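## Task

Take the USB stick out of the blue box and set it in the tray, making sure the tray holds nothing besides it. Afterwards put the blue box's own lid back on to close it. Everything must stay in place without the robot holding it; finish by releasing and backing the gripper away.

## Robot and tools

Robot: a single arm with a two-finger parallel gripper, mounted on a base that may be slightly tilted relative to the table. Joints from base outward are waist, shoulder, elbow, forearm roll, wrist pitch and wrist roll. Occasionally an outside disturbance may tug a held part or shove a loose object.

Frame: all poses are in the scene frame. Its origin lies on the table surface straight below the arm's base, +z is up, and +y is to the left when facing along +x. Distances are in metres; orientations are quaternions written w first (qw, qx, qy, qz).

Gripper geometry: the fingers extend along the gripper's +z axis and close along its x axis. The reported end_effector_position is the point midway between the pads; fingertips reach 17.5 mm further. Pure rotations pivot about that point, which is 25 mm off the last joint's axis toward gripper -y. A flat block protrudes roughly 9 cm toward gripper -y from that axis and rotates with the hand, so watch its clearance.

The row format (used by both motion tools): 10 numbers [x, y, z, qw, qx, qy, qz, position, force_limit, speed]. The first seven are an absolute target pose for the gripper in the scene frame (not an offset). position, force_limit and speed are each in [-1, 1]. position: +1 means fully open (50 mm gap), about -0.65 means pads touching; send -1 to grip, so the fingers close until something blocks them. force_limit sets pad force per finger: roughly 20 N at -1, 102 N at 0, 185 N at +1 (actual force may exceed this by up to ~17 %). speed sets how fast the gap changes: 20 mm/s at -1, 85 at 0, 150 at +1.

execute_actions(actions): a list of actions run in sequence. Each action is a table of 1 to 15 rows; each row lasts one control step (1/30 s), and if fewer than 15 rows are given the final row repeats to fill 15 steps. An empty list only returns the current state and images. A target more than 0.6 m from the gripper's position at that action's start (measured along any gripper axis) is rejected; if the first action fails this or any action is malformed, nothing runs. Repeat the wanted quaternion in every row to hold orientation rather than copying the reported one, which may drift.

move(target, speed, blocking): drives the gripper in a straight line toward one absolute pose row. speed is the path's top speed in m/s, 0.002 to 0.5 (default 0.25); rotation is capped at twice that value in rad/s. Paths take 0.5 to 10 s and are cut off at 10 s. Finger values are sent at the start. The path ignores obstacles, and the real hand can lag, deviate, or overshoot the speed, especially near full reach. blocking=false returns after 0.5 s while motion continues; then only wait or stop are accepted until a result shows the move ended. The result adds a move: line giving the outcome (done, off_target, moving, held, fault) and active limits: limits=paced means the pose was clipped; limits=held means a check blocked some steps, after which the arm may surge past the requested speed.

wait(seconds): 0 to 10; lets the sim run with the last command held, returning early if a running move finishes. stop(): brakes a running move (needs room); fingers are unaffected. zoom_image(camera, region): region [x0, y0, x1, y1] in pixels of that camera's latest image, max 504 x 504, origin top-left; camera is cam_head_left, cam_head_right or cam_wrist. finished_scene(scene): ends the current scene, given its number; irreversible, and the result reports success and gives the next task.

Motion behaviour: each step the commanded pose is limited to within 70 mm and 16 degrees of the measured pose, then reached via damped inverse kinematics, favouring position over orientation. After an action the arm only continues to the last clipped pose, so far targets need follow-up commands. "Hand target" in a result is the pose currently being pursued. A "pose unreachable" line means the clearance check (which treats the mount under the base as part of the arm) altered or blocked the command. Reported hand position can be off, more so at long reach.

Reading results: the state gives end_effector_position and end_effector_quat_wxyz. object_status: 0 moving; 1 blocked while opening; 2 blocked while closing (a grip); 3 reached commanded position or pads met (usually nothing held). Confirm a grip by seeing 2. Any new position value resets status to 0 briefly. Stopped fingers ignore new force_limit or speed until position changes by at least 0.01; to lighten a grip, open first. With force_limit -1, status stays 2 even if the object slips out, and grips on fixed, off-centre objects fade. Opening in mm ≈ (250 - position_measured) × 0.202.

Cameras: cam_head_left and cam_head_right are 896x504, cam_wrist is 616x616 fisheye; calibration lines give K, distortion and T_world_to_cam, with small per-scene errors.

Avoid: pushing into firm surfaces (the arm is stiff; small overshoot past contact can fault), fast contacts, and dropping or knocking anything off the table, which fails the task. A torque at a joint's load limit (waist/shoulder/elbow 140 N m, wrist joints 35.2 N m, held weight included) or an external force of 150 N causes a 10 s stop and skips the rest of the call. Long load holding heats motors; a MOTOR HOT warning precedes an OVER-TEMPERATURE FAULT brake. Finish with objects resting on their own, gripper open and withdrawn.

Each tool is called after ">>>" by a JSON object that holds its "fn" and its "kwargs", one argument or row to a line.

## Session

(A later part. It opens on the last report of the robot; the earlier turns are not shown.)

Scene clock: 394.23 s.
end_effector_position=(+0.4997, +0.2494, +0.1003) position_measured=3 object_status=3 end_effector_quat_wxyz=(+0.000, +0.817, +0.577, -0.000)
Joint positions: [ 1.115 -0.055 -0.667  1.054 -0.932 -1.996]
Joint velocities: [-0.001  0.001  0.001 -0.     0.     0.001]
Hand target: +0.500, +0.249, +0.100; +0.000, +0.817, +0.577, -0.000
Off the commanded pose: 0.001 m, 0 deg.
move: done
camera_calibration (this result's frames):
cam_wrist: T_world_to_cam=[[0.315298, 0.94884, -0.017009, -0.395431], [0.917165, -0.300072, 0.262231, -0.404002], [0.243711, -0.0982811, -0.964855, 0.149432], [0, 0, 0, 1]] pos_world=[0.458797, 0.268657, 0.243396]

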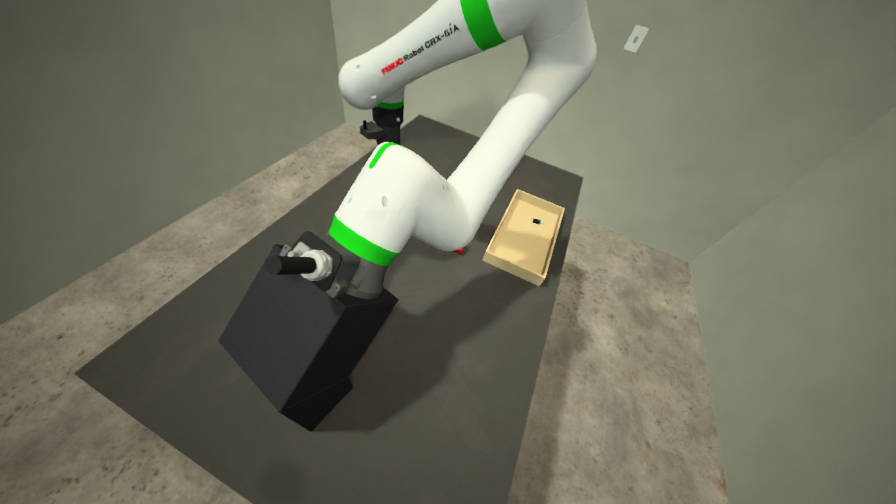

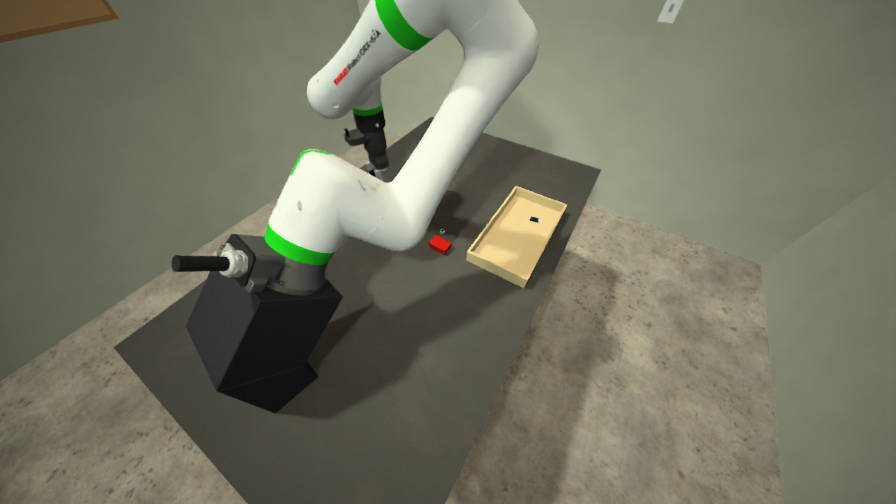

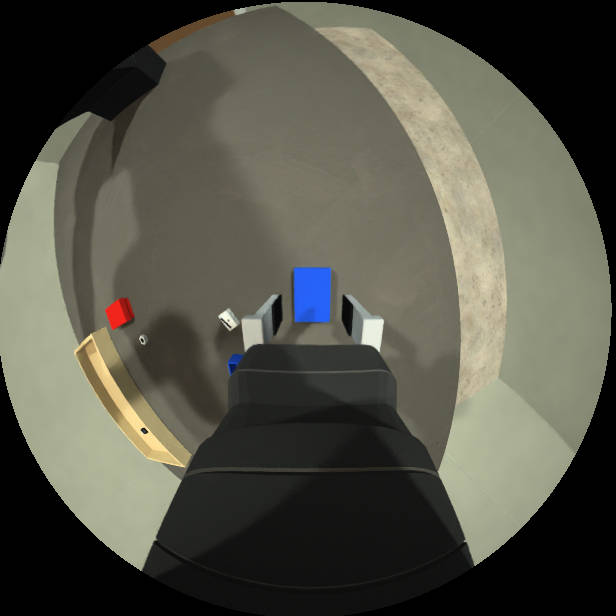

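>>> {"fn": "move", "kwargs": {
  "target": [0.50, 0.25, 0.024, 0, 0.8166, 0.5771, 0, 1, 0, 0.5],
  "speed": 0.08
}}

>>> {"fn": "move", "kwargs": {
  "target": [0.50, 0.25, 0.024, 0, 0.8166, 0.5771, 0, -1, -0.3, 0.3],
  "speed": 0.05
}}

>>> {"fn": "move", "kwargs": {
  "target": [0.50, 0.25, 0.10, 0, 0.8166, 0.5771, 0, -1, -0.3, 0.3],
  "speed": 0.15
}}

>>> {"fn": "move", "kwargs": {
  "target": [0.58, 0.12, 0.10, 0, 0.8166, 0.5771, 0, -1, -0.3, 0.3],
  "speed": 0.25
}}

>>> {"fn": "zoom_image", "kwargs": {
  "camera": "cam_wrist",
  "region": [220, 180, 400, 360]
}}

Scene clock: 402.93 s.
end_effector_position=(+0.4997, +0.2501, +0.0241) position_measured=3 object_status=3 end_effector_quat_wxyz=(-0.000, +0.817, +0.577, -0.000)
Joint positions: [ 0.941  0.076 -0.676  1.227 -0.75  -2.091]
Joint velocities: [ 0.     0.001  0.001  0.001 -0.     0.002]
Hand target: +0.500, +0.250, +0.024; -0.000, +0.817, +0.577, -0.000
Off the commanded pose: 0.000 m, 0 deg.
move: done
camera_calibration (this result's frames):
cam_wrist: T_world_to_cam=[[0.315736, 0.948703, -0.0165608, -0.397567], [0.917202, -0.300689, 0.261395, -0.383705], [0.243006, -0.0977213, -0.96509, 0.0762372], [0, 0, 0, 1]] pos_world=[0.458934, 0.269247, 0.16729]

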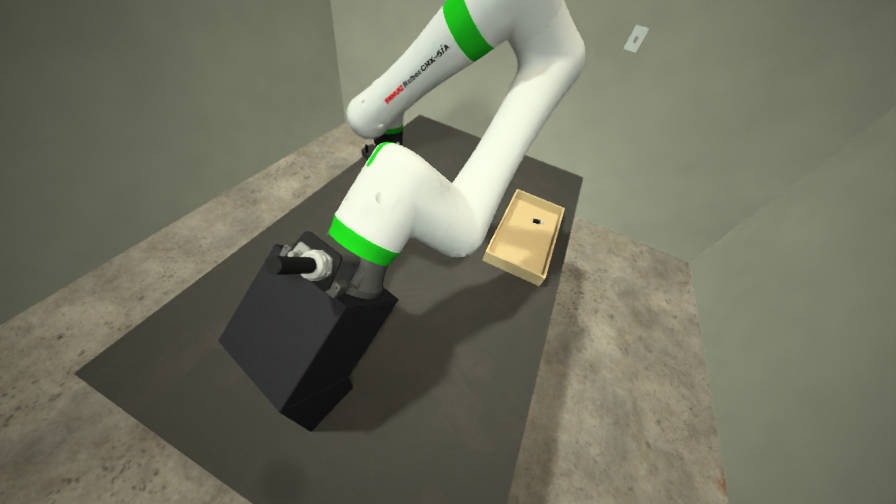

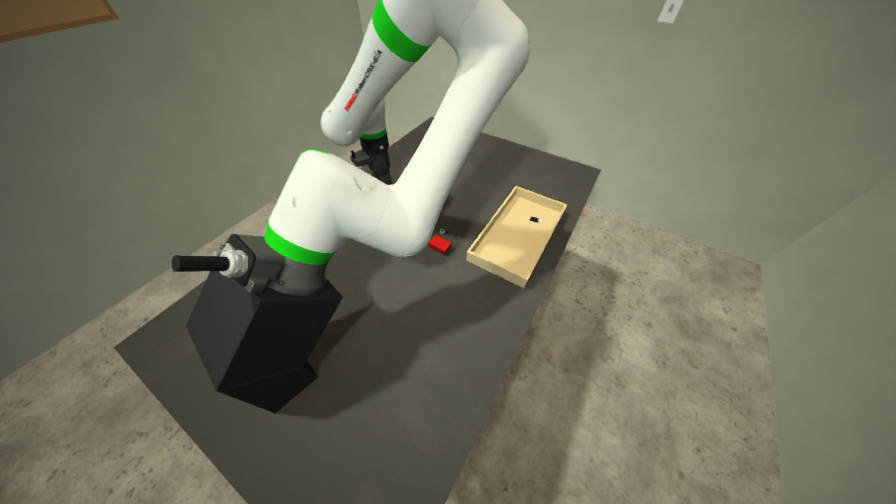

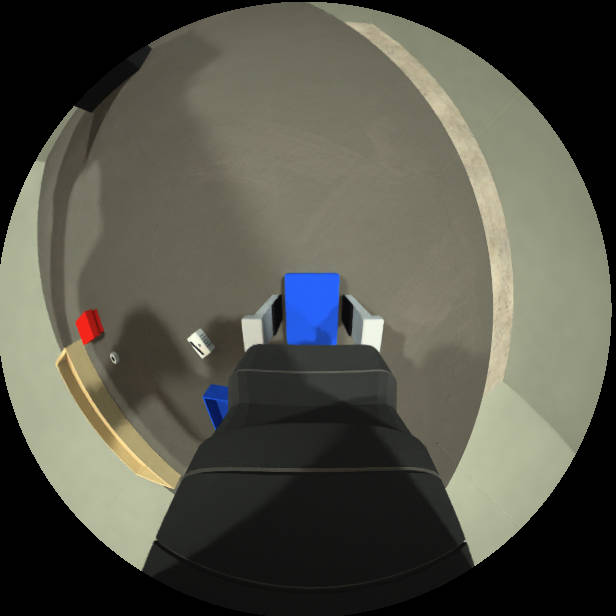

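Scene clock: 403.63 s.
end_effector_position=(+0.5000, +0.2500, +0.0240) position_measured=53 object_status=2 end_effector_quat_wxyz=(-0.000, +0.817, +0.577, +0.000)
Joint positions: [ 0.941  0.076 -0.676  1.228 -0.75  -2.092]
Joint velocities: [ 0. -0.  0.  0.  0.  0.]
Hand target: +0.500, +0.250, +0.024; -0.000, +0.817, +0.577, -0.000
Off the commanded pose: 0.000 m, 0 deg.
move: done
camera_calibration (this result's frames):
cam_wrist: T_world_to_cam=[[0.315599, 0.948748, -0.0165638, -0.397524], [0.91708, -0.30049, 0.262048, -0.383971], [0.243641, -0.0978926, -0.964913, 0.0757549], [0, 0, 0, 1]] pos_world=[0.459134, 0.269187, 0.167131]

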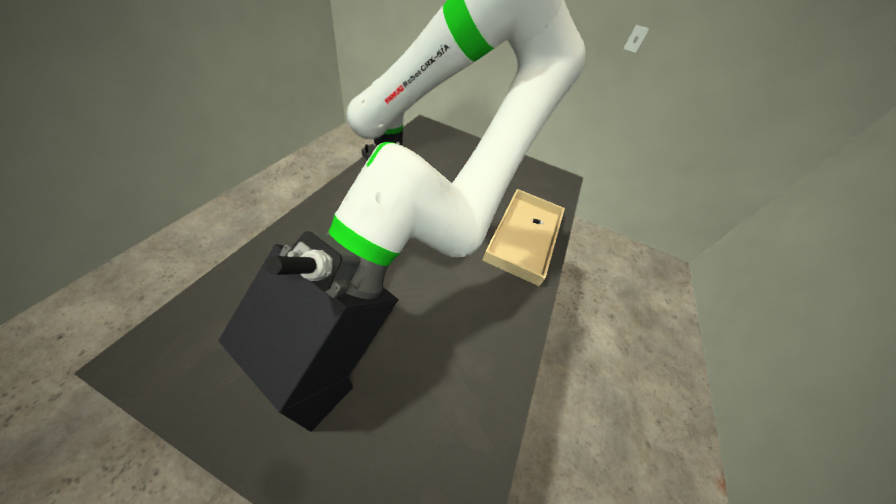

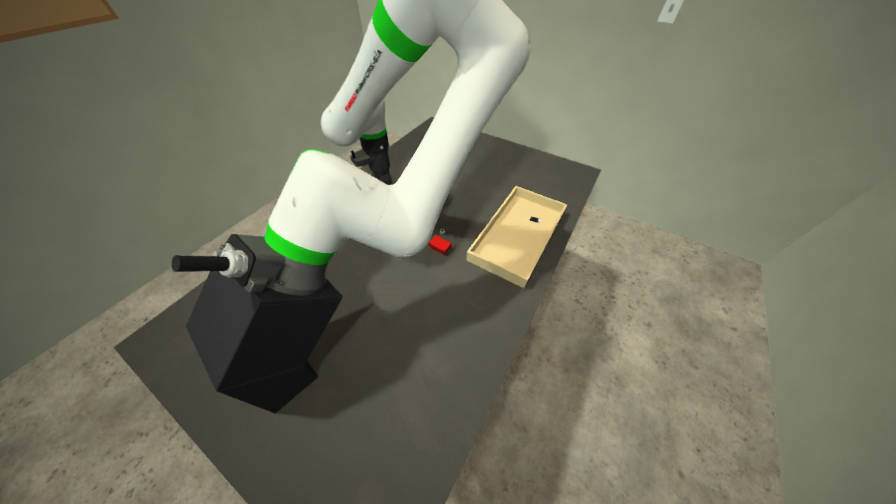

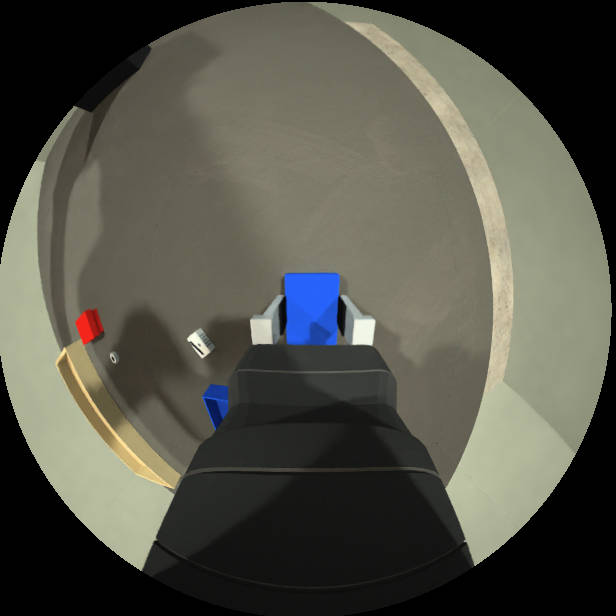

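Scene clock: 404.50 s.
end_effector_position=(+0.5002, +0.2499, +0.0998) position_measured=53 object_status=2 end_effector_quat_wxyz=(+0.000, +0.817, +0.577, +0.000)
Joint positions: [ 1.114 -0.053 -0.665  1.055 -0.931 -1.996]
Joint velocities: [ 0.001 -0.001  0.     0.001  0.    -0.001]
Hand target: +0.500, +0.250, +0.100; +0.000, +0.817, +0.577, +0.000
Off the commanded pose: 0.000 m, 0 deg.
move: done
camera_calibration (this result's frames):
cam_wrist: T_world_to_cam=[[0.315389, 0.948816, -0.0166799, -0.396121], [0.917003, -0.300196, 0.262657, -0.404179], [0.244206, -0.0981344, -0.964745, 0.148626], [0, 0, 0, 1]] pos_world=[0.45927, 0.269098, 0.242939]

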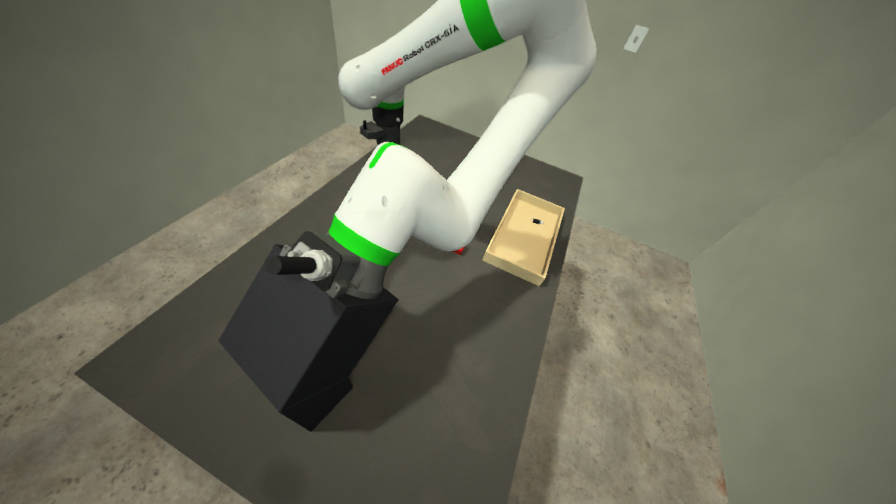

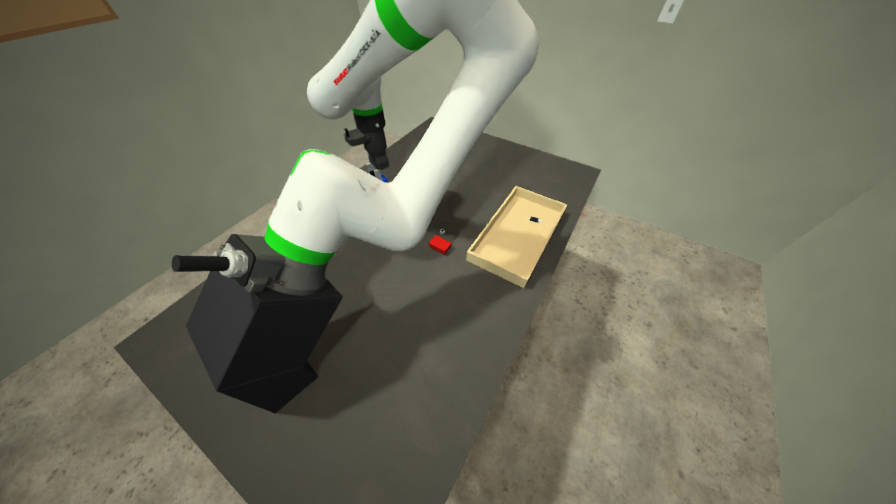

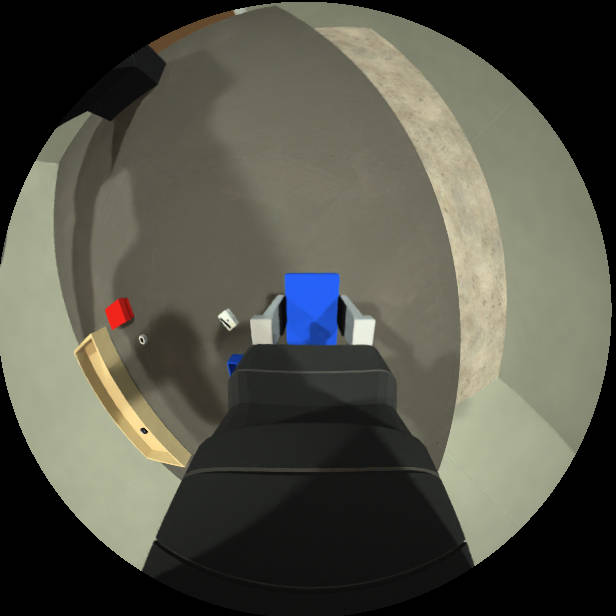

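Scene clock: 405.53 s.
end_effector_position=(+0.5803, +0.1205, +0.0997) position_measured=53 object_status=2 end_effector_quat_wxyz=(-0.000, +0.817, +0.577, +0.000)
Joint positions: [ 0.844 -0.212 -0.602  0.928 -0.851 -1.59 ]
Joint velocities: [-0.001  0.002  0.001 -0.001  0.001 -0.   ]
Hand target: +0.580, +0.121, +0.100; -0.000, +0.817, +0.577, +0.000
Off the commanded pose: 0.001 m, 0 deg.
move: done
camera_calibration (this result's frames):
cam_wrist: T_world_to_cam=[[0.315895, 0.948658, -0.0160831, -0.298997], [0.916989, -0.30091, 0.261885, -0.516234], [0.2436, -0.0974763, -0.964965, 0.116564], [0, 0, 0, 1]] pos_world=[0.539438, 0.139668, 0.242865]

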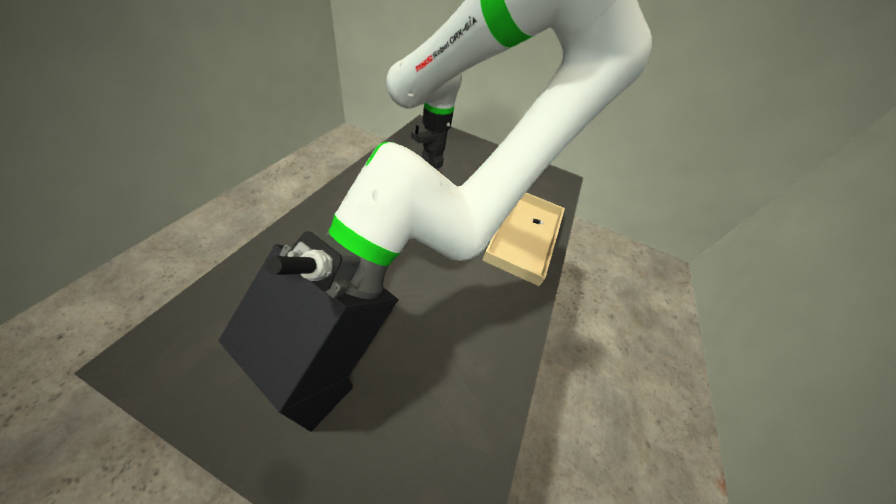

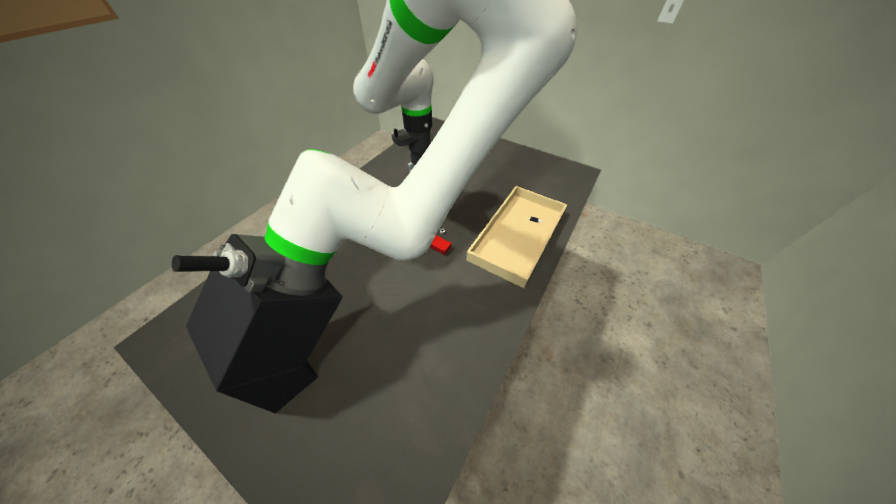

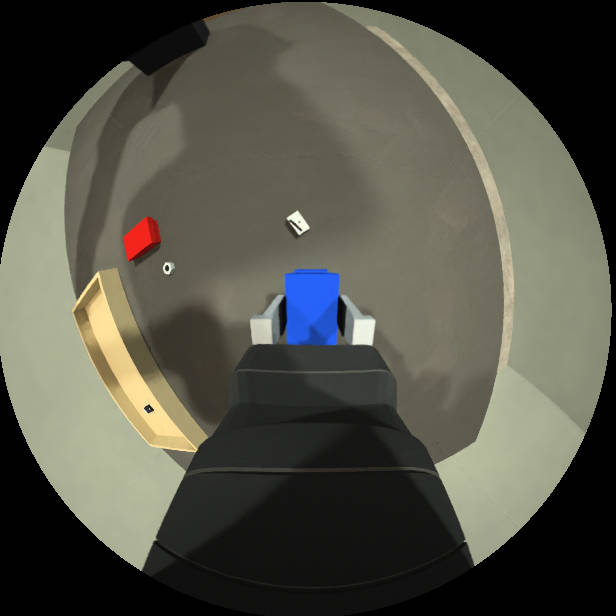

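Region (220, 180, 400, 360) of cam_wrist's 616x616 image, scaled by 2.800, with more detail than that image has.

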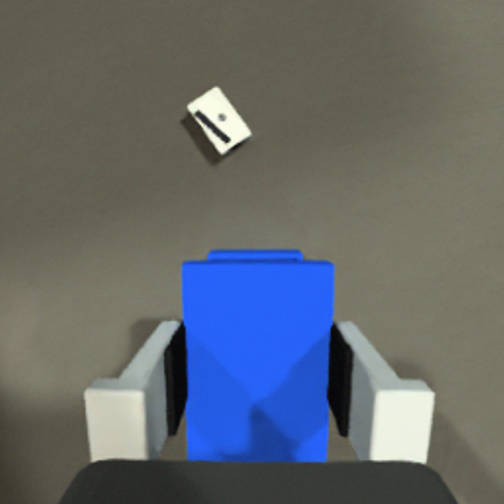

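>>> {"fn": "move", "kwargs": {
  "target": [0.58, 0.12, 0.060, 0, 0.8166, 0.5771, 0, -1, -0.3, 0.3],
  "speed": 0.06
}}

>>> {"fn": "move", "kwargs": {
  "target": [0.58, 0.12, 0.048, 0, 0.8166, 0.5771, 0, -1, -0.3, 0.3],
  "speed": 0.012
}}

>>> {"fn": "zoom_image", "kwargs": {
  "camera": "cam_wrist",
  "region": [220, 180, 400, 360]
}}

Scene clock: 411.73 s.
end_effector_position=(+0.5799, +0.1201, +0.0601) position_measured=53 object_status=2 end_effector_quat_wxyz=(-0.000, +0.817, +0.577, -0.000)
Joint positions: [ 0.762 -0.14  -0.612  0.986 -0.744 -1.624]
Joint velocities: [-0.001  0.    -0.     0.    -0.     0.   ]
Hand target: +0.580, +0.120, +0.060; -0.000, +0.817, +0.577, -0.000
Off the commanded pose: 0.000 m, 0 deg.
move: done
camera_calibration (this result's frames):
cam_wrist: T_world_to_cam=[[0.315736, 0.948704, -0.0164638, -0.298935], [0.917087, -0.30067, 0.261818, -0.505714], [0.243438, -0.0977641, -0.964977, 0.0784776], [0, 0, 0, 1]] pos_world=[0.539064, 0.139221, 0.203212]

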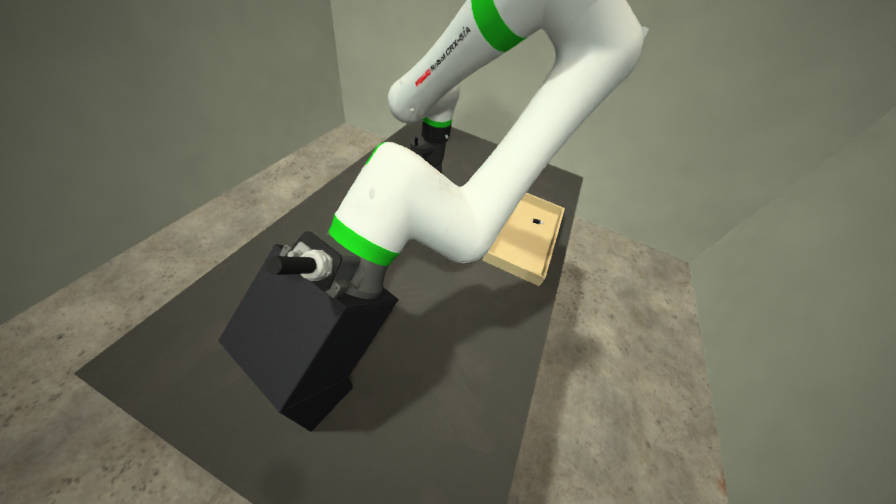

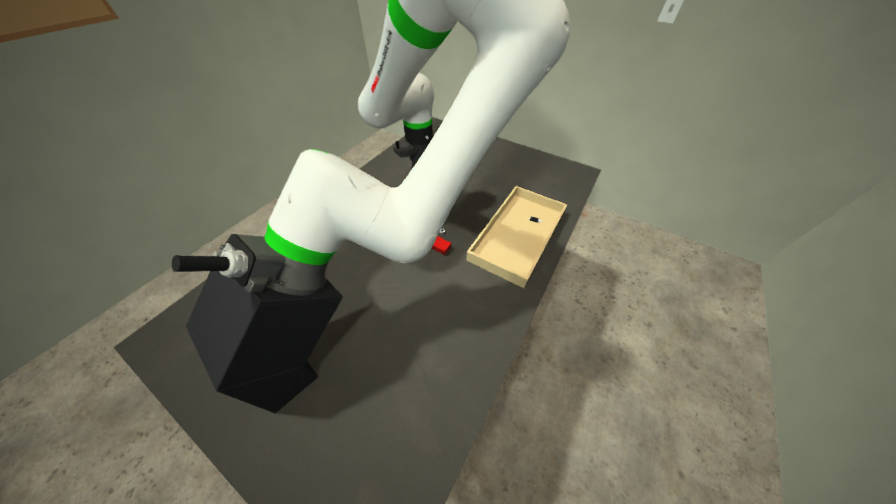

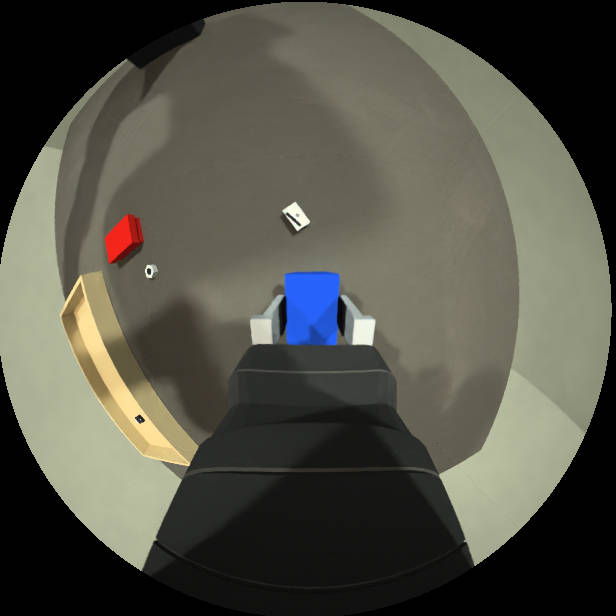

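Scene clock: 412.97 s.
end_effector_position=(+0.5800, +0.1200, +0.0480) position_measured=53 object_status=2 end_effector_quat_wxyz=(-0.000, +0.817, +0.577, -0.000)
Joint positions: [ 0.738 -0.117 -0.613  1.007 -0.713 -1.638]
Joint velocities: [ 0.001 -0.    -0.     0.     0.     0.001]
Hand target: +0.580, +0.120, +0.048; -0.000, +0.817, +0.577, -0.000
Off the commanded pose: 0.000 m, 0 deg.
move: done
camera_calibration (this result's frames):
cam_wrist: T_world_to_cam=[[0.315638, 0.948735, -0.0165485, -0.299061], [0.917086, -0.300539, 0.261973, -0.502651], [0.24357, -0.0978652, -0.964933, 0.0667616], [0, 0, 0, 1]] pos_world=[0.539108, 0.139198, 0.191153]

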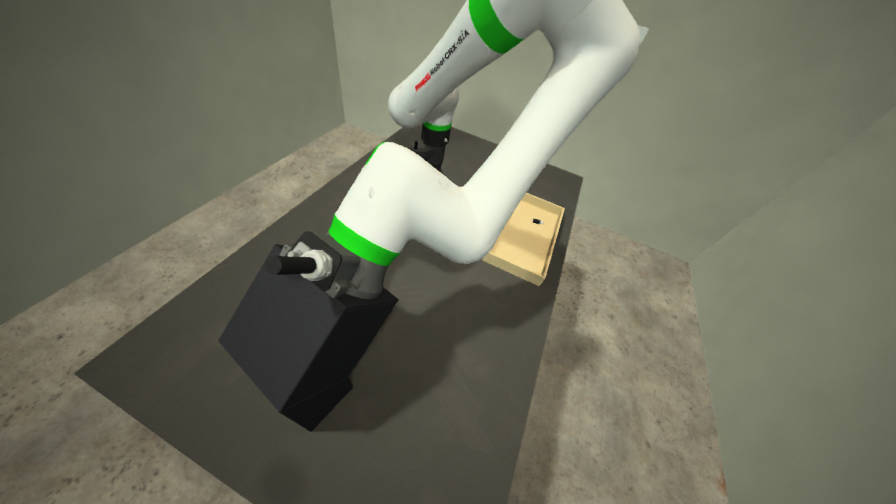

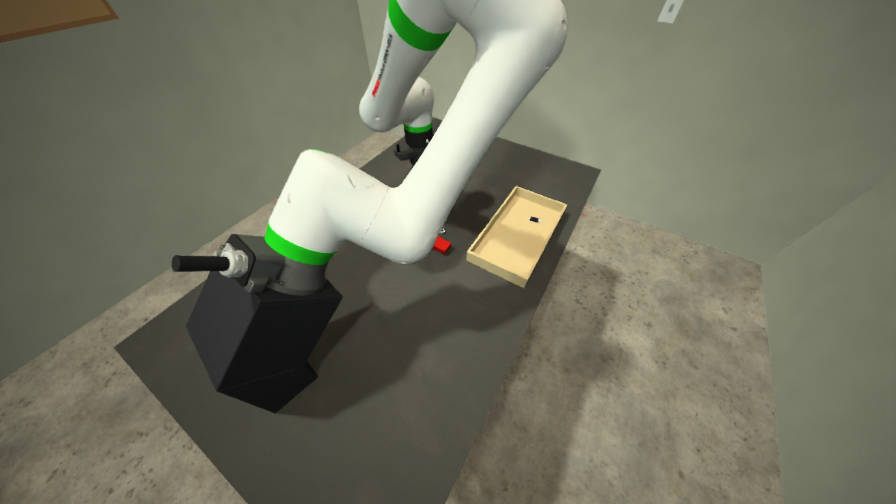

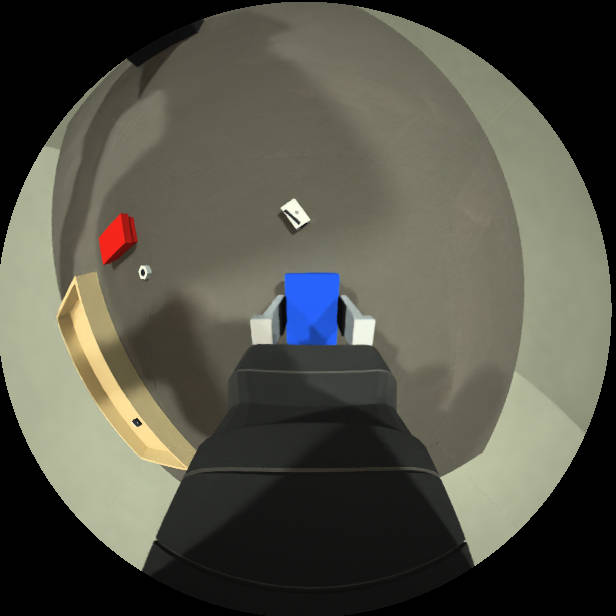

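Region (220, 180, 400, 360) of cam_wrist's 616x616 image, scaled by 2.800, with more detail than that image has.

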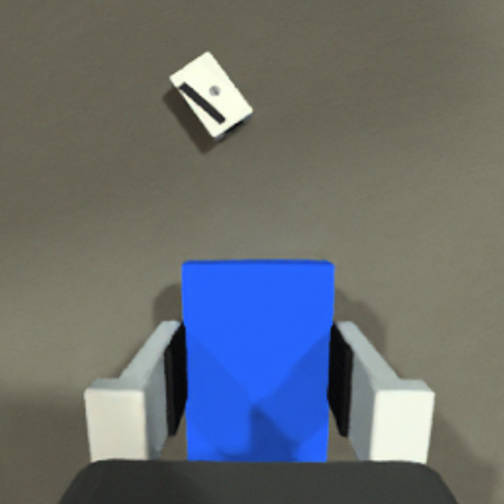

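>>> {"fn": "move", "kwargs": {
  "target": [0.58, 0.12, 0.039, 0, 0.8166, 0.5771, 0, -1, -0.3, 0.3],
  "speed": 0.012
}}

>>> {"fn": "move", "kwargs": {
  "target": [0.58, 0.12, 0.039, 0, 0.8166, 0.5771, 0, 1, 0, 0.3],
  "speed": 0.05
}}

>>> {"fn": "move", "kwargs": {
  "target": [0.58, 0.12, 0.12, 0, 0.8166, 0.5771, 0, 1, 0, 0.3],
  "speed": 0.15
}}

>>> {"fn": "zoom_image", "kwargs": {
  "camera": "cam_wrist",
  "region": [220, 180, 400, 360]
}}

Scene clock: 420.97 s.
end_effector_position=(+0.5800, +0.1200, +0.0390) position_measured=53 object_status=2 end_effector_quat_wxyz=(-0.000, +0.817, +0.577, -0.000)
Joint positions: [ 0.721 -0.099 -0.614  1.025 -0.69  -1.649]
Joint velocities: [-0.    -0.    -0.     0.001 -0.001 -0.001]
Hand target: +0.580, +0.120, +0.039; -0.000, +0.817, +0.577, -0.000
Off the commanded pose: 0.000 m, 0 deg.
move: done
camera_calibration (this result's frames):
cam_wrist: T_world_to_cam=[[0.315629, 0.948738, -0.0165553, -0.299204], [0.917084, -0.300526, 0.261994, -0.500303], [0.243588, -0.0978754, -0.964928, 0.0580613], [0, 0, 0, 1]] pos_world=[0.539115, 0.139194, 0.182148]

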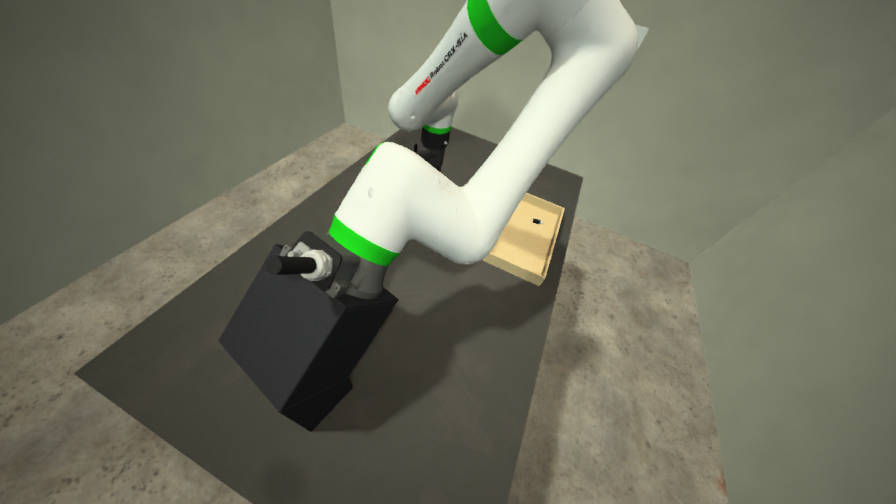

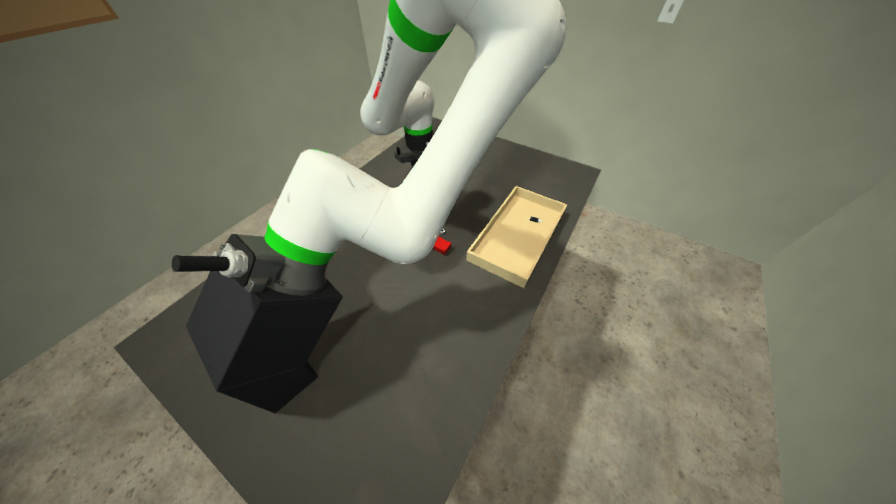

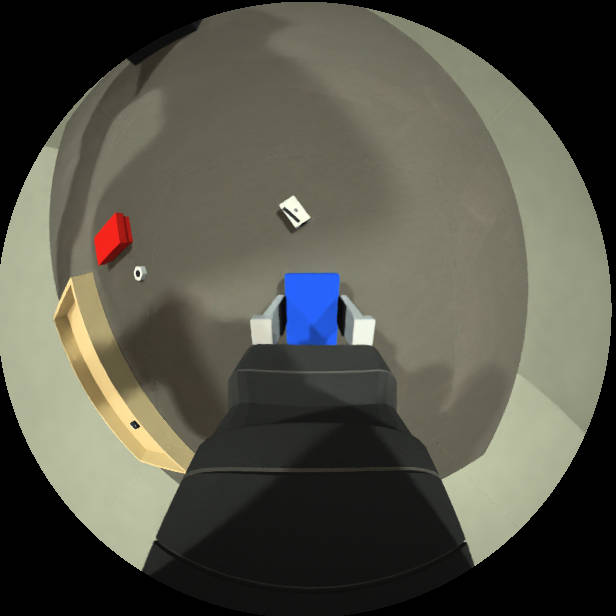

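Scene clock: 421.67 s.
end_effector_position=(+0.5800, +0.1200, +0.0390) position_measured=3 object_status=3 end_effector_quat_wxyz=(-0.000, +0.817, +0.577, -0.000)
Joint positions: [ 0.721 -0.099 -0.614  1.025 -0.69  -1.649]
Joint velocities: [ 0.001 -0.     0.    -0.     0.001 -0.001]
Hand target: +0.580, +0.120, +0.039; -0.000, +0.817, +0.577, -0.000
Off the commanded pose: 0.000 m, 0 deg.
move: done
camera_calibration (this result's frames):
cam_wrist: T_world_to_cam=[[0.315592, 0.94875, -0.0165881, -0.29917], [0.917087, -0.300478, 0.262041, -0.500327], [0.243627, -0.0979107, -0.964914, 0.0580162], [0, 0, 0, 1]] pos_world=[0.539124, 0.139181, 0.182124]

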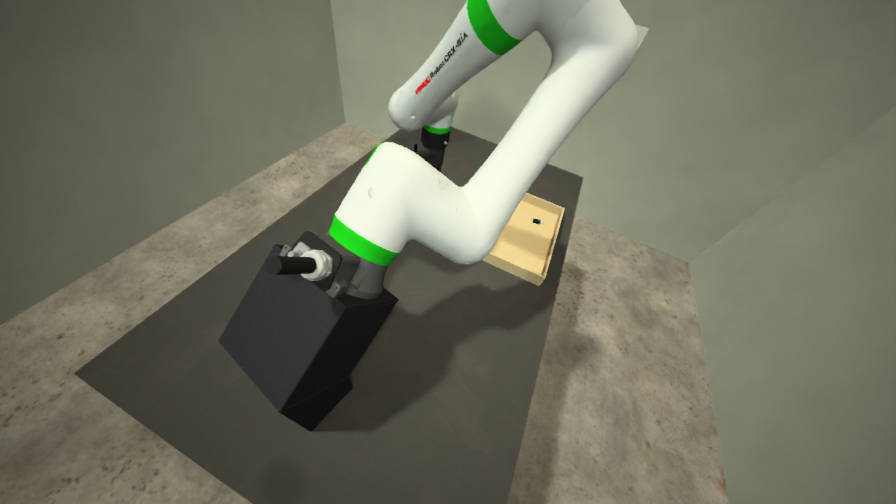

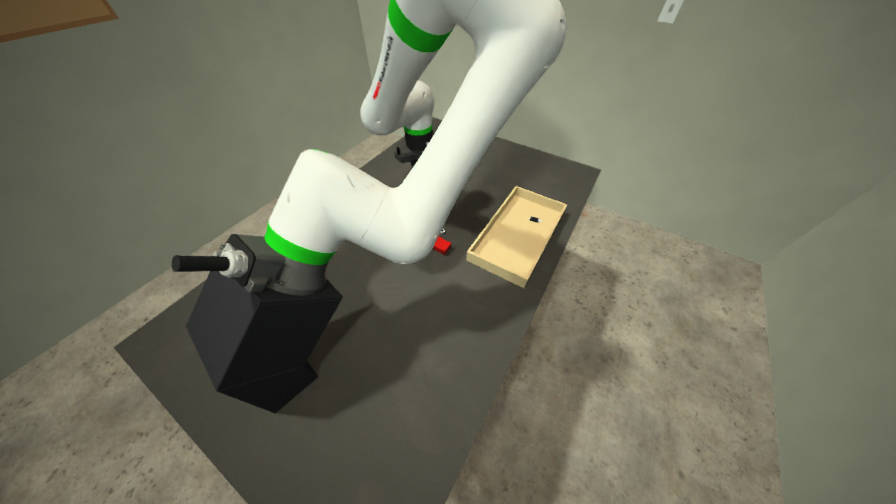

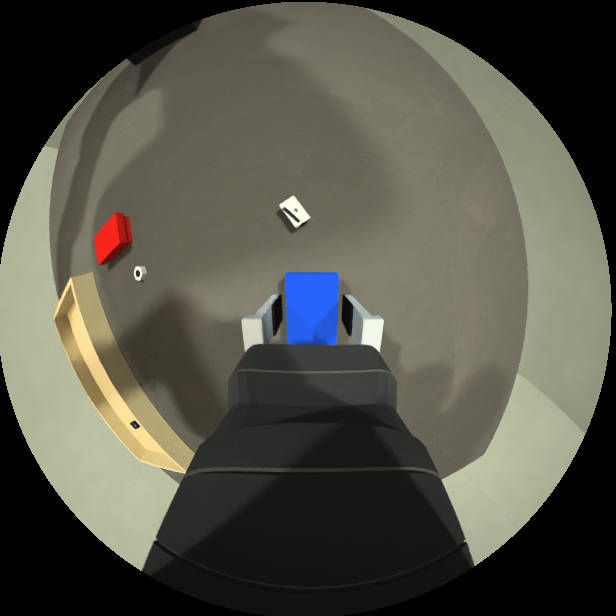

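Scene clock: 422.57 s.
end_effector_position=(+0.5802, +0.1199, +0.1199) position_measured=3 object_status=3 end_effector_quat_wxyz=(+0.000, +0.817, +0.577, +0.000)
Joint positions: [ 0.885 -0.247 -0.595  0.906 -0.908 -1.578]
Joint velocities: [ 0.    -0.     0.    -0.    -0.001 -0.001]
Hand target: +0.580, +0.120, +0.120; +0.000, +0.817, +0.577, +0.000
Off the commanded pose: 0.000 m, 0 deg.
move: done
camera_calibration (this result's frames):
cam_wrist: T_world_to_cam=[[0.315321, 0.948836, -0.0168116, -0.297613], [0.917066, -0.300112, 0.262532, -0.521842], [0.244054, -0.098199, -0.964777, 0.135742], [0, 0, 0, 1]] pos_world=[0.539279, 0.139105, 0.262957]

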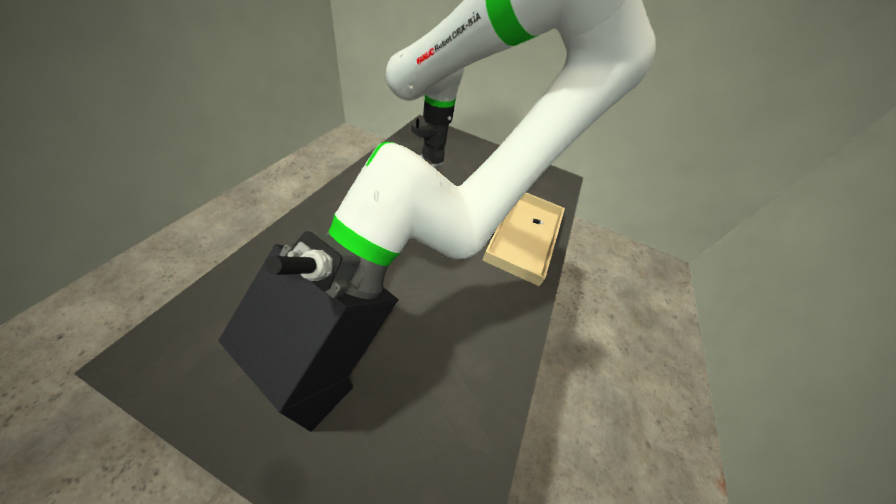

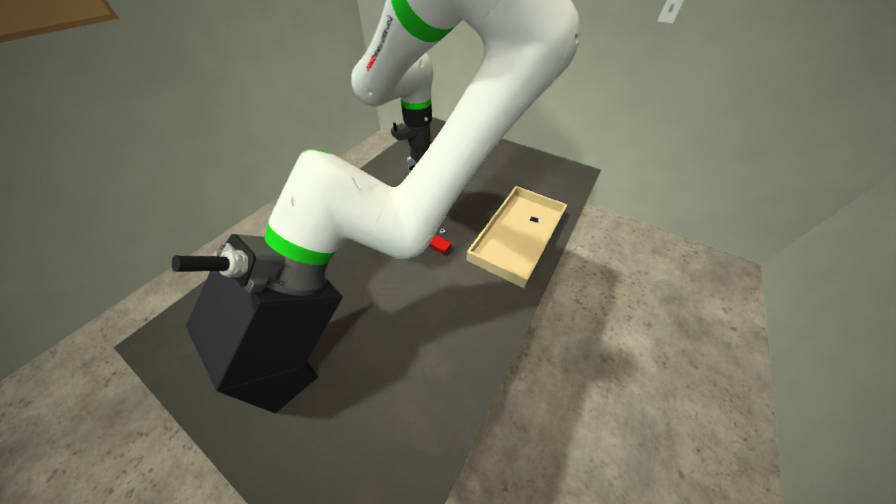

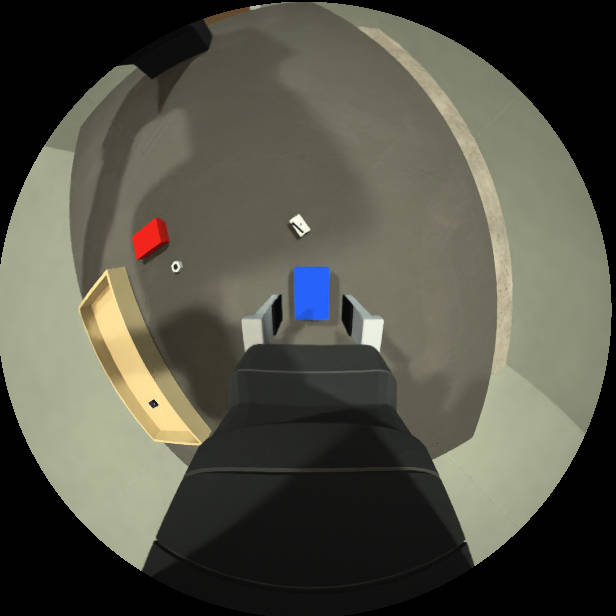

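Region (220, 180, 400, 360) of cam_wrist's 616x616 image, scaled by 2.800, with more detail than that image has.

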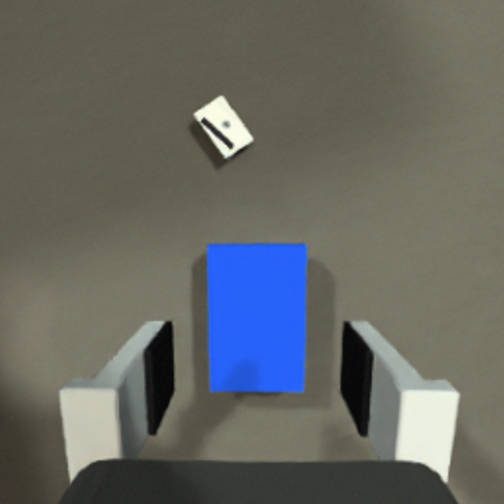

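>>> {"fn": "move", "kwargs": {
  "target": [0.74, 0.06, 0.12, 0, 0.8166, 0.5771, 0, 1, 0, 0.3],
  "speed": 0.3
}}

>>> {"fn": "zoom_image", "kwargs": {
  "camera": "cam_wrist",
  "region": [200, 80, 420, 300]
}}

Scene clock: 427.57 s.
end_effector_position=(+0.7403, +0.0605, +0.1197) position_measured=3 object_status=3 end_effector_quat_wxyz=(+0.000, +0.817, +0.577, +0.000)
Joint positions: [ 0.669 -0.05  -0.091  0.676 -0.972 -1.122]
Joint velocities: [ 0.001 -0.001  0.001 -0.001 -0.     0.001]
Hand target: +0.740, +0.060, +0.120; +0.000, +0.817, +0.577, +0.000
Off the commanded pose: 0.001 m, 0 deg.
move: done
camera_calibration (this result's frames):
cam_wrist: T_world_to_cam=[[0.315903, 0.948648, -0.0164812, -0.292218], [0.916951, -0.300793, 0.262153, -0.6863], [0.243734, -0.0979275, -0.964885, 0.0909315], [0, 0, 0, 1]] pos_world=[0.699453, 0.0796823, 0.262838]

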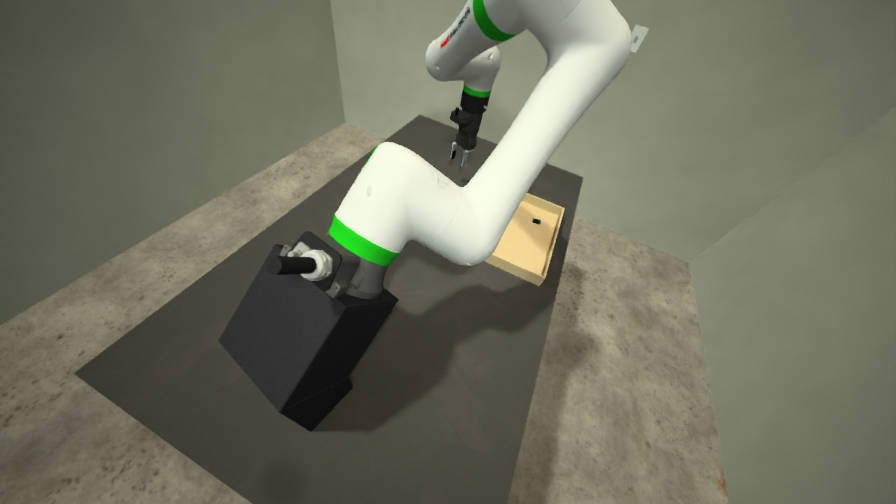

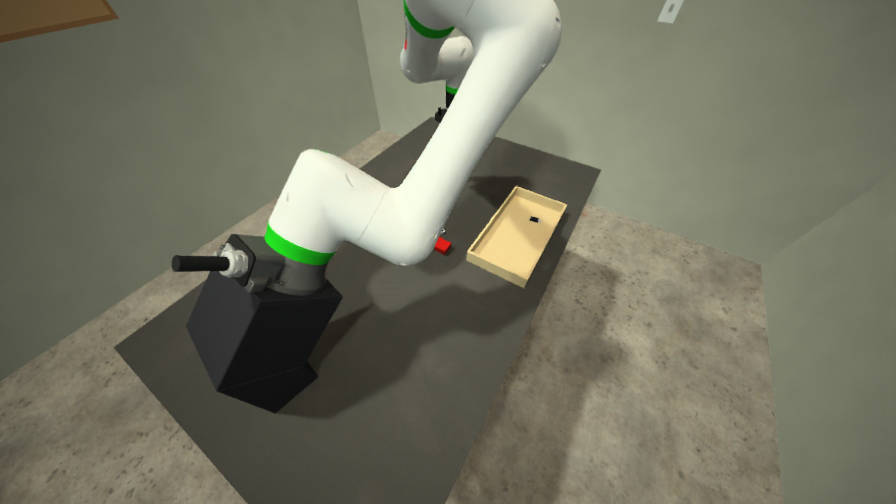

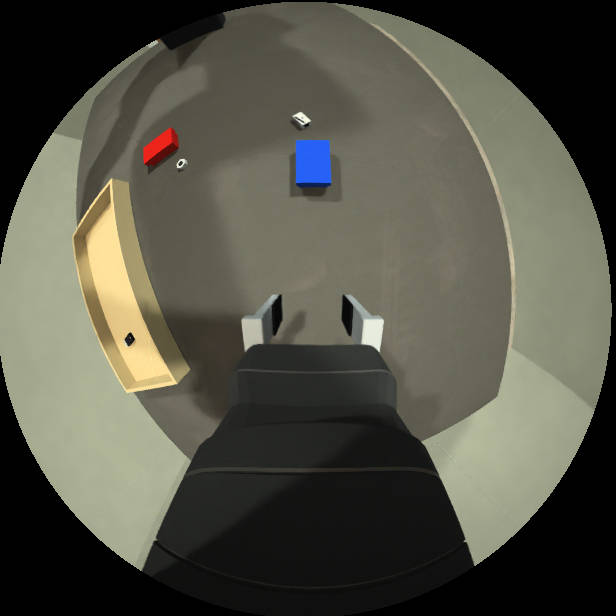

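Region (200, 80, 420, 300) of cam_wrist's 616x616 image, scaled by 2.291, with more detail than that image has.

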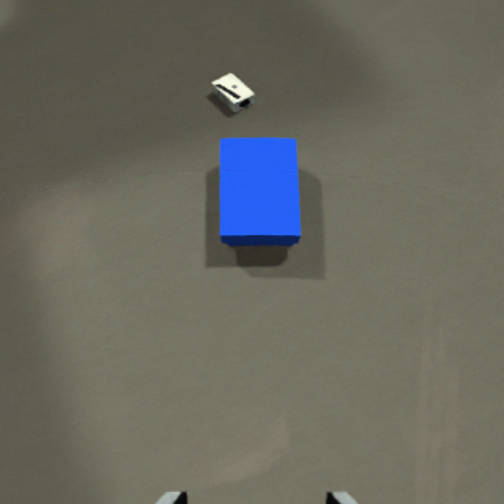

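>>> {"fn": "finished_scene", "kwargs": {
  "scene": 2
}}

The scene is finished: the task was done.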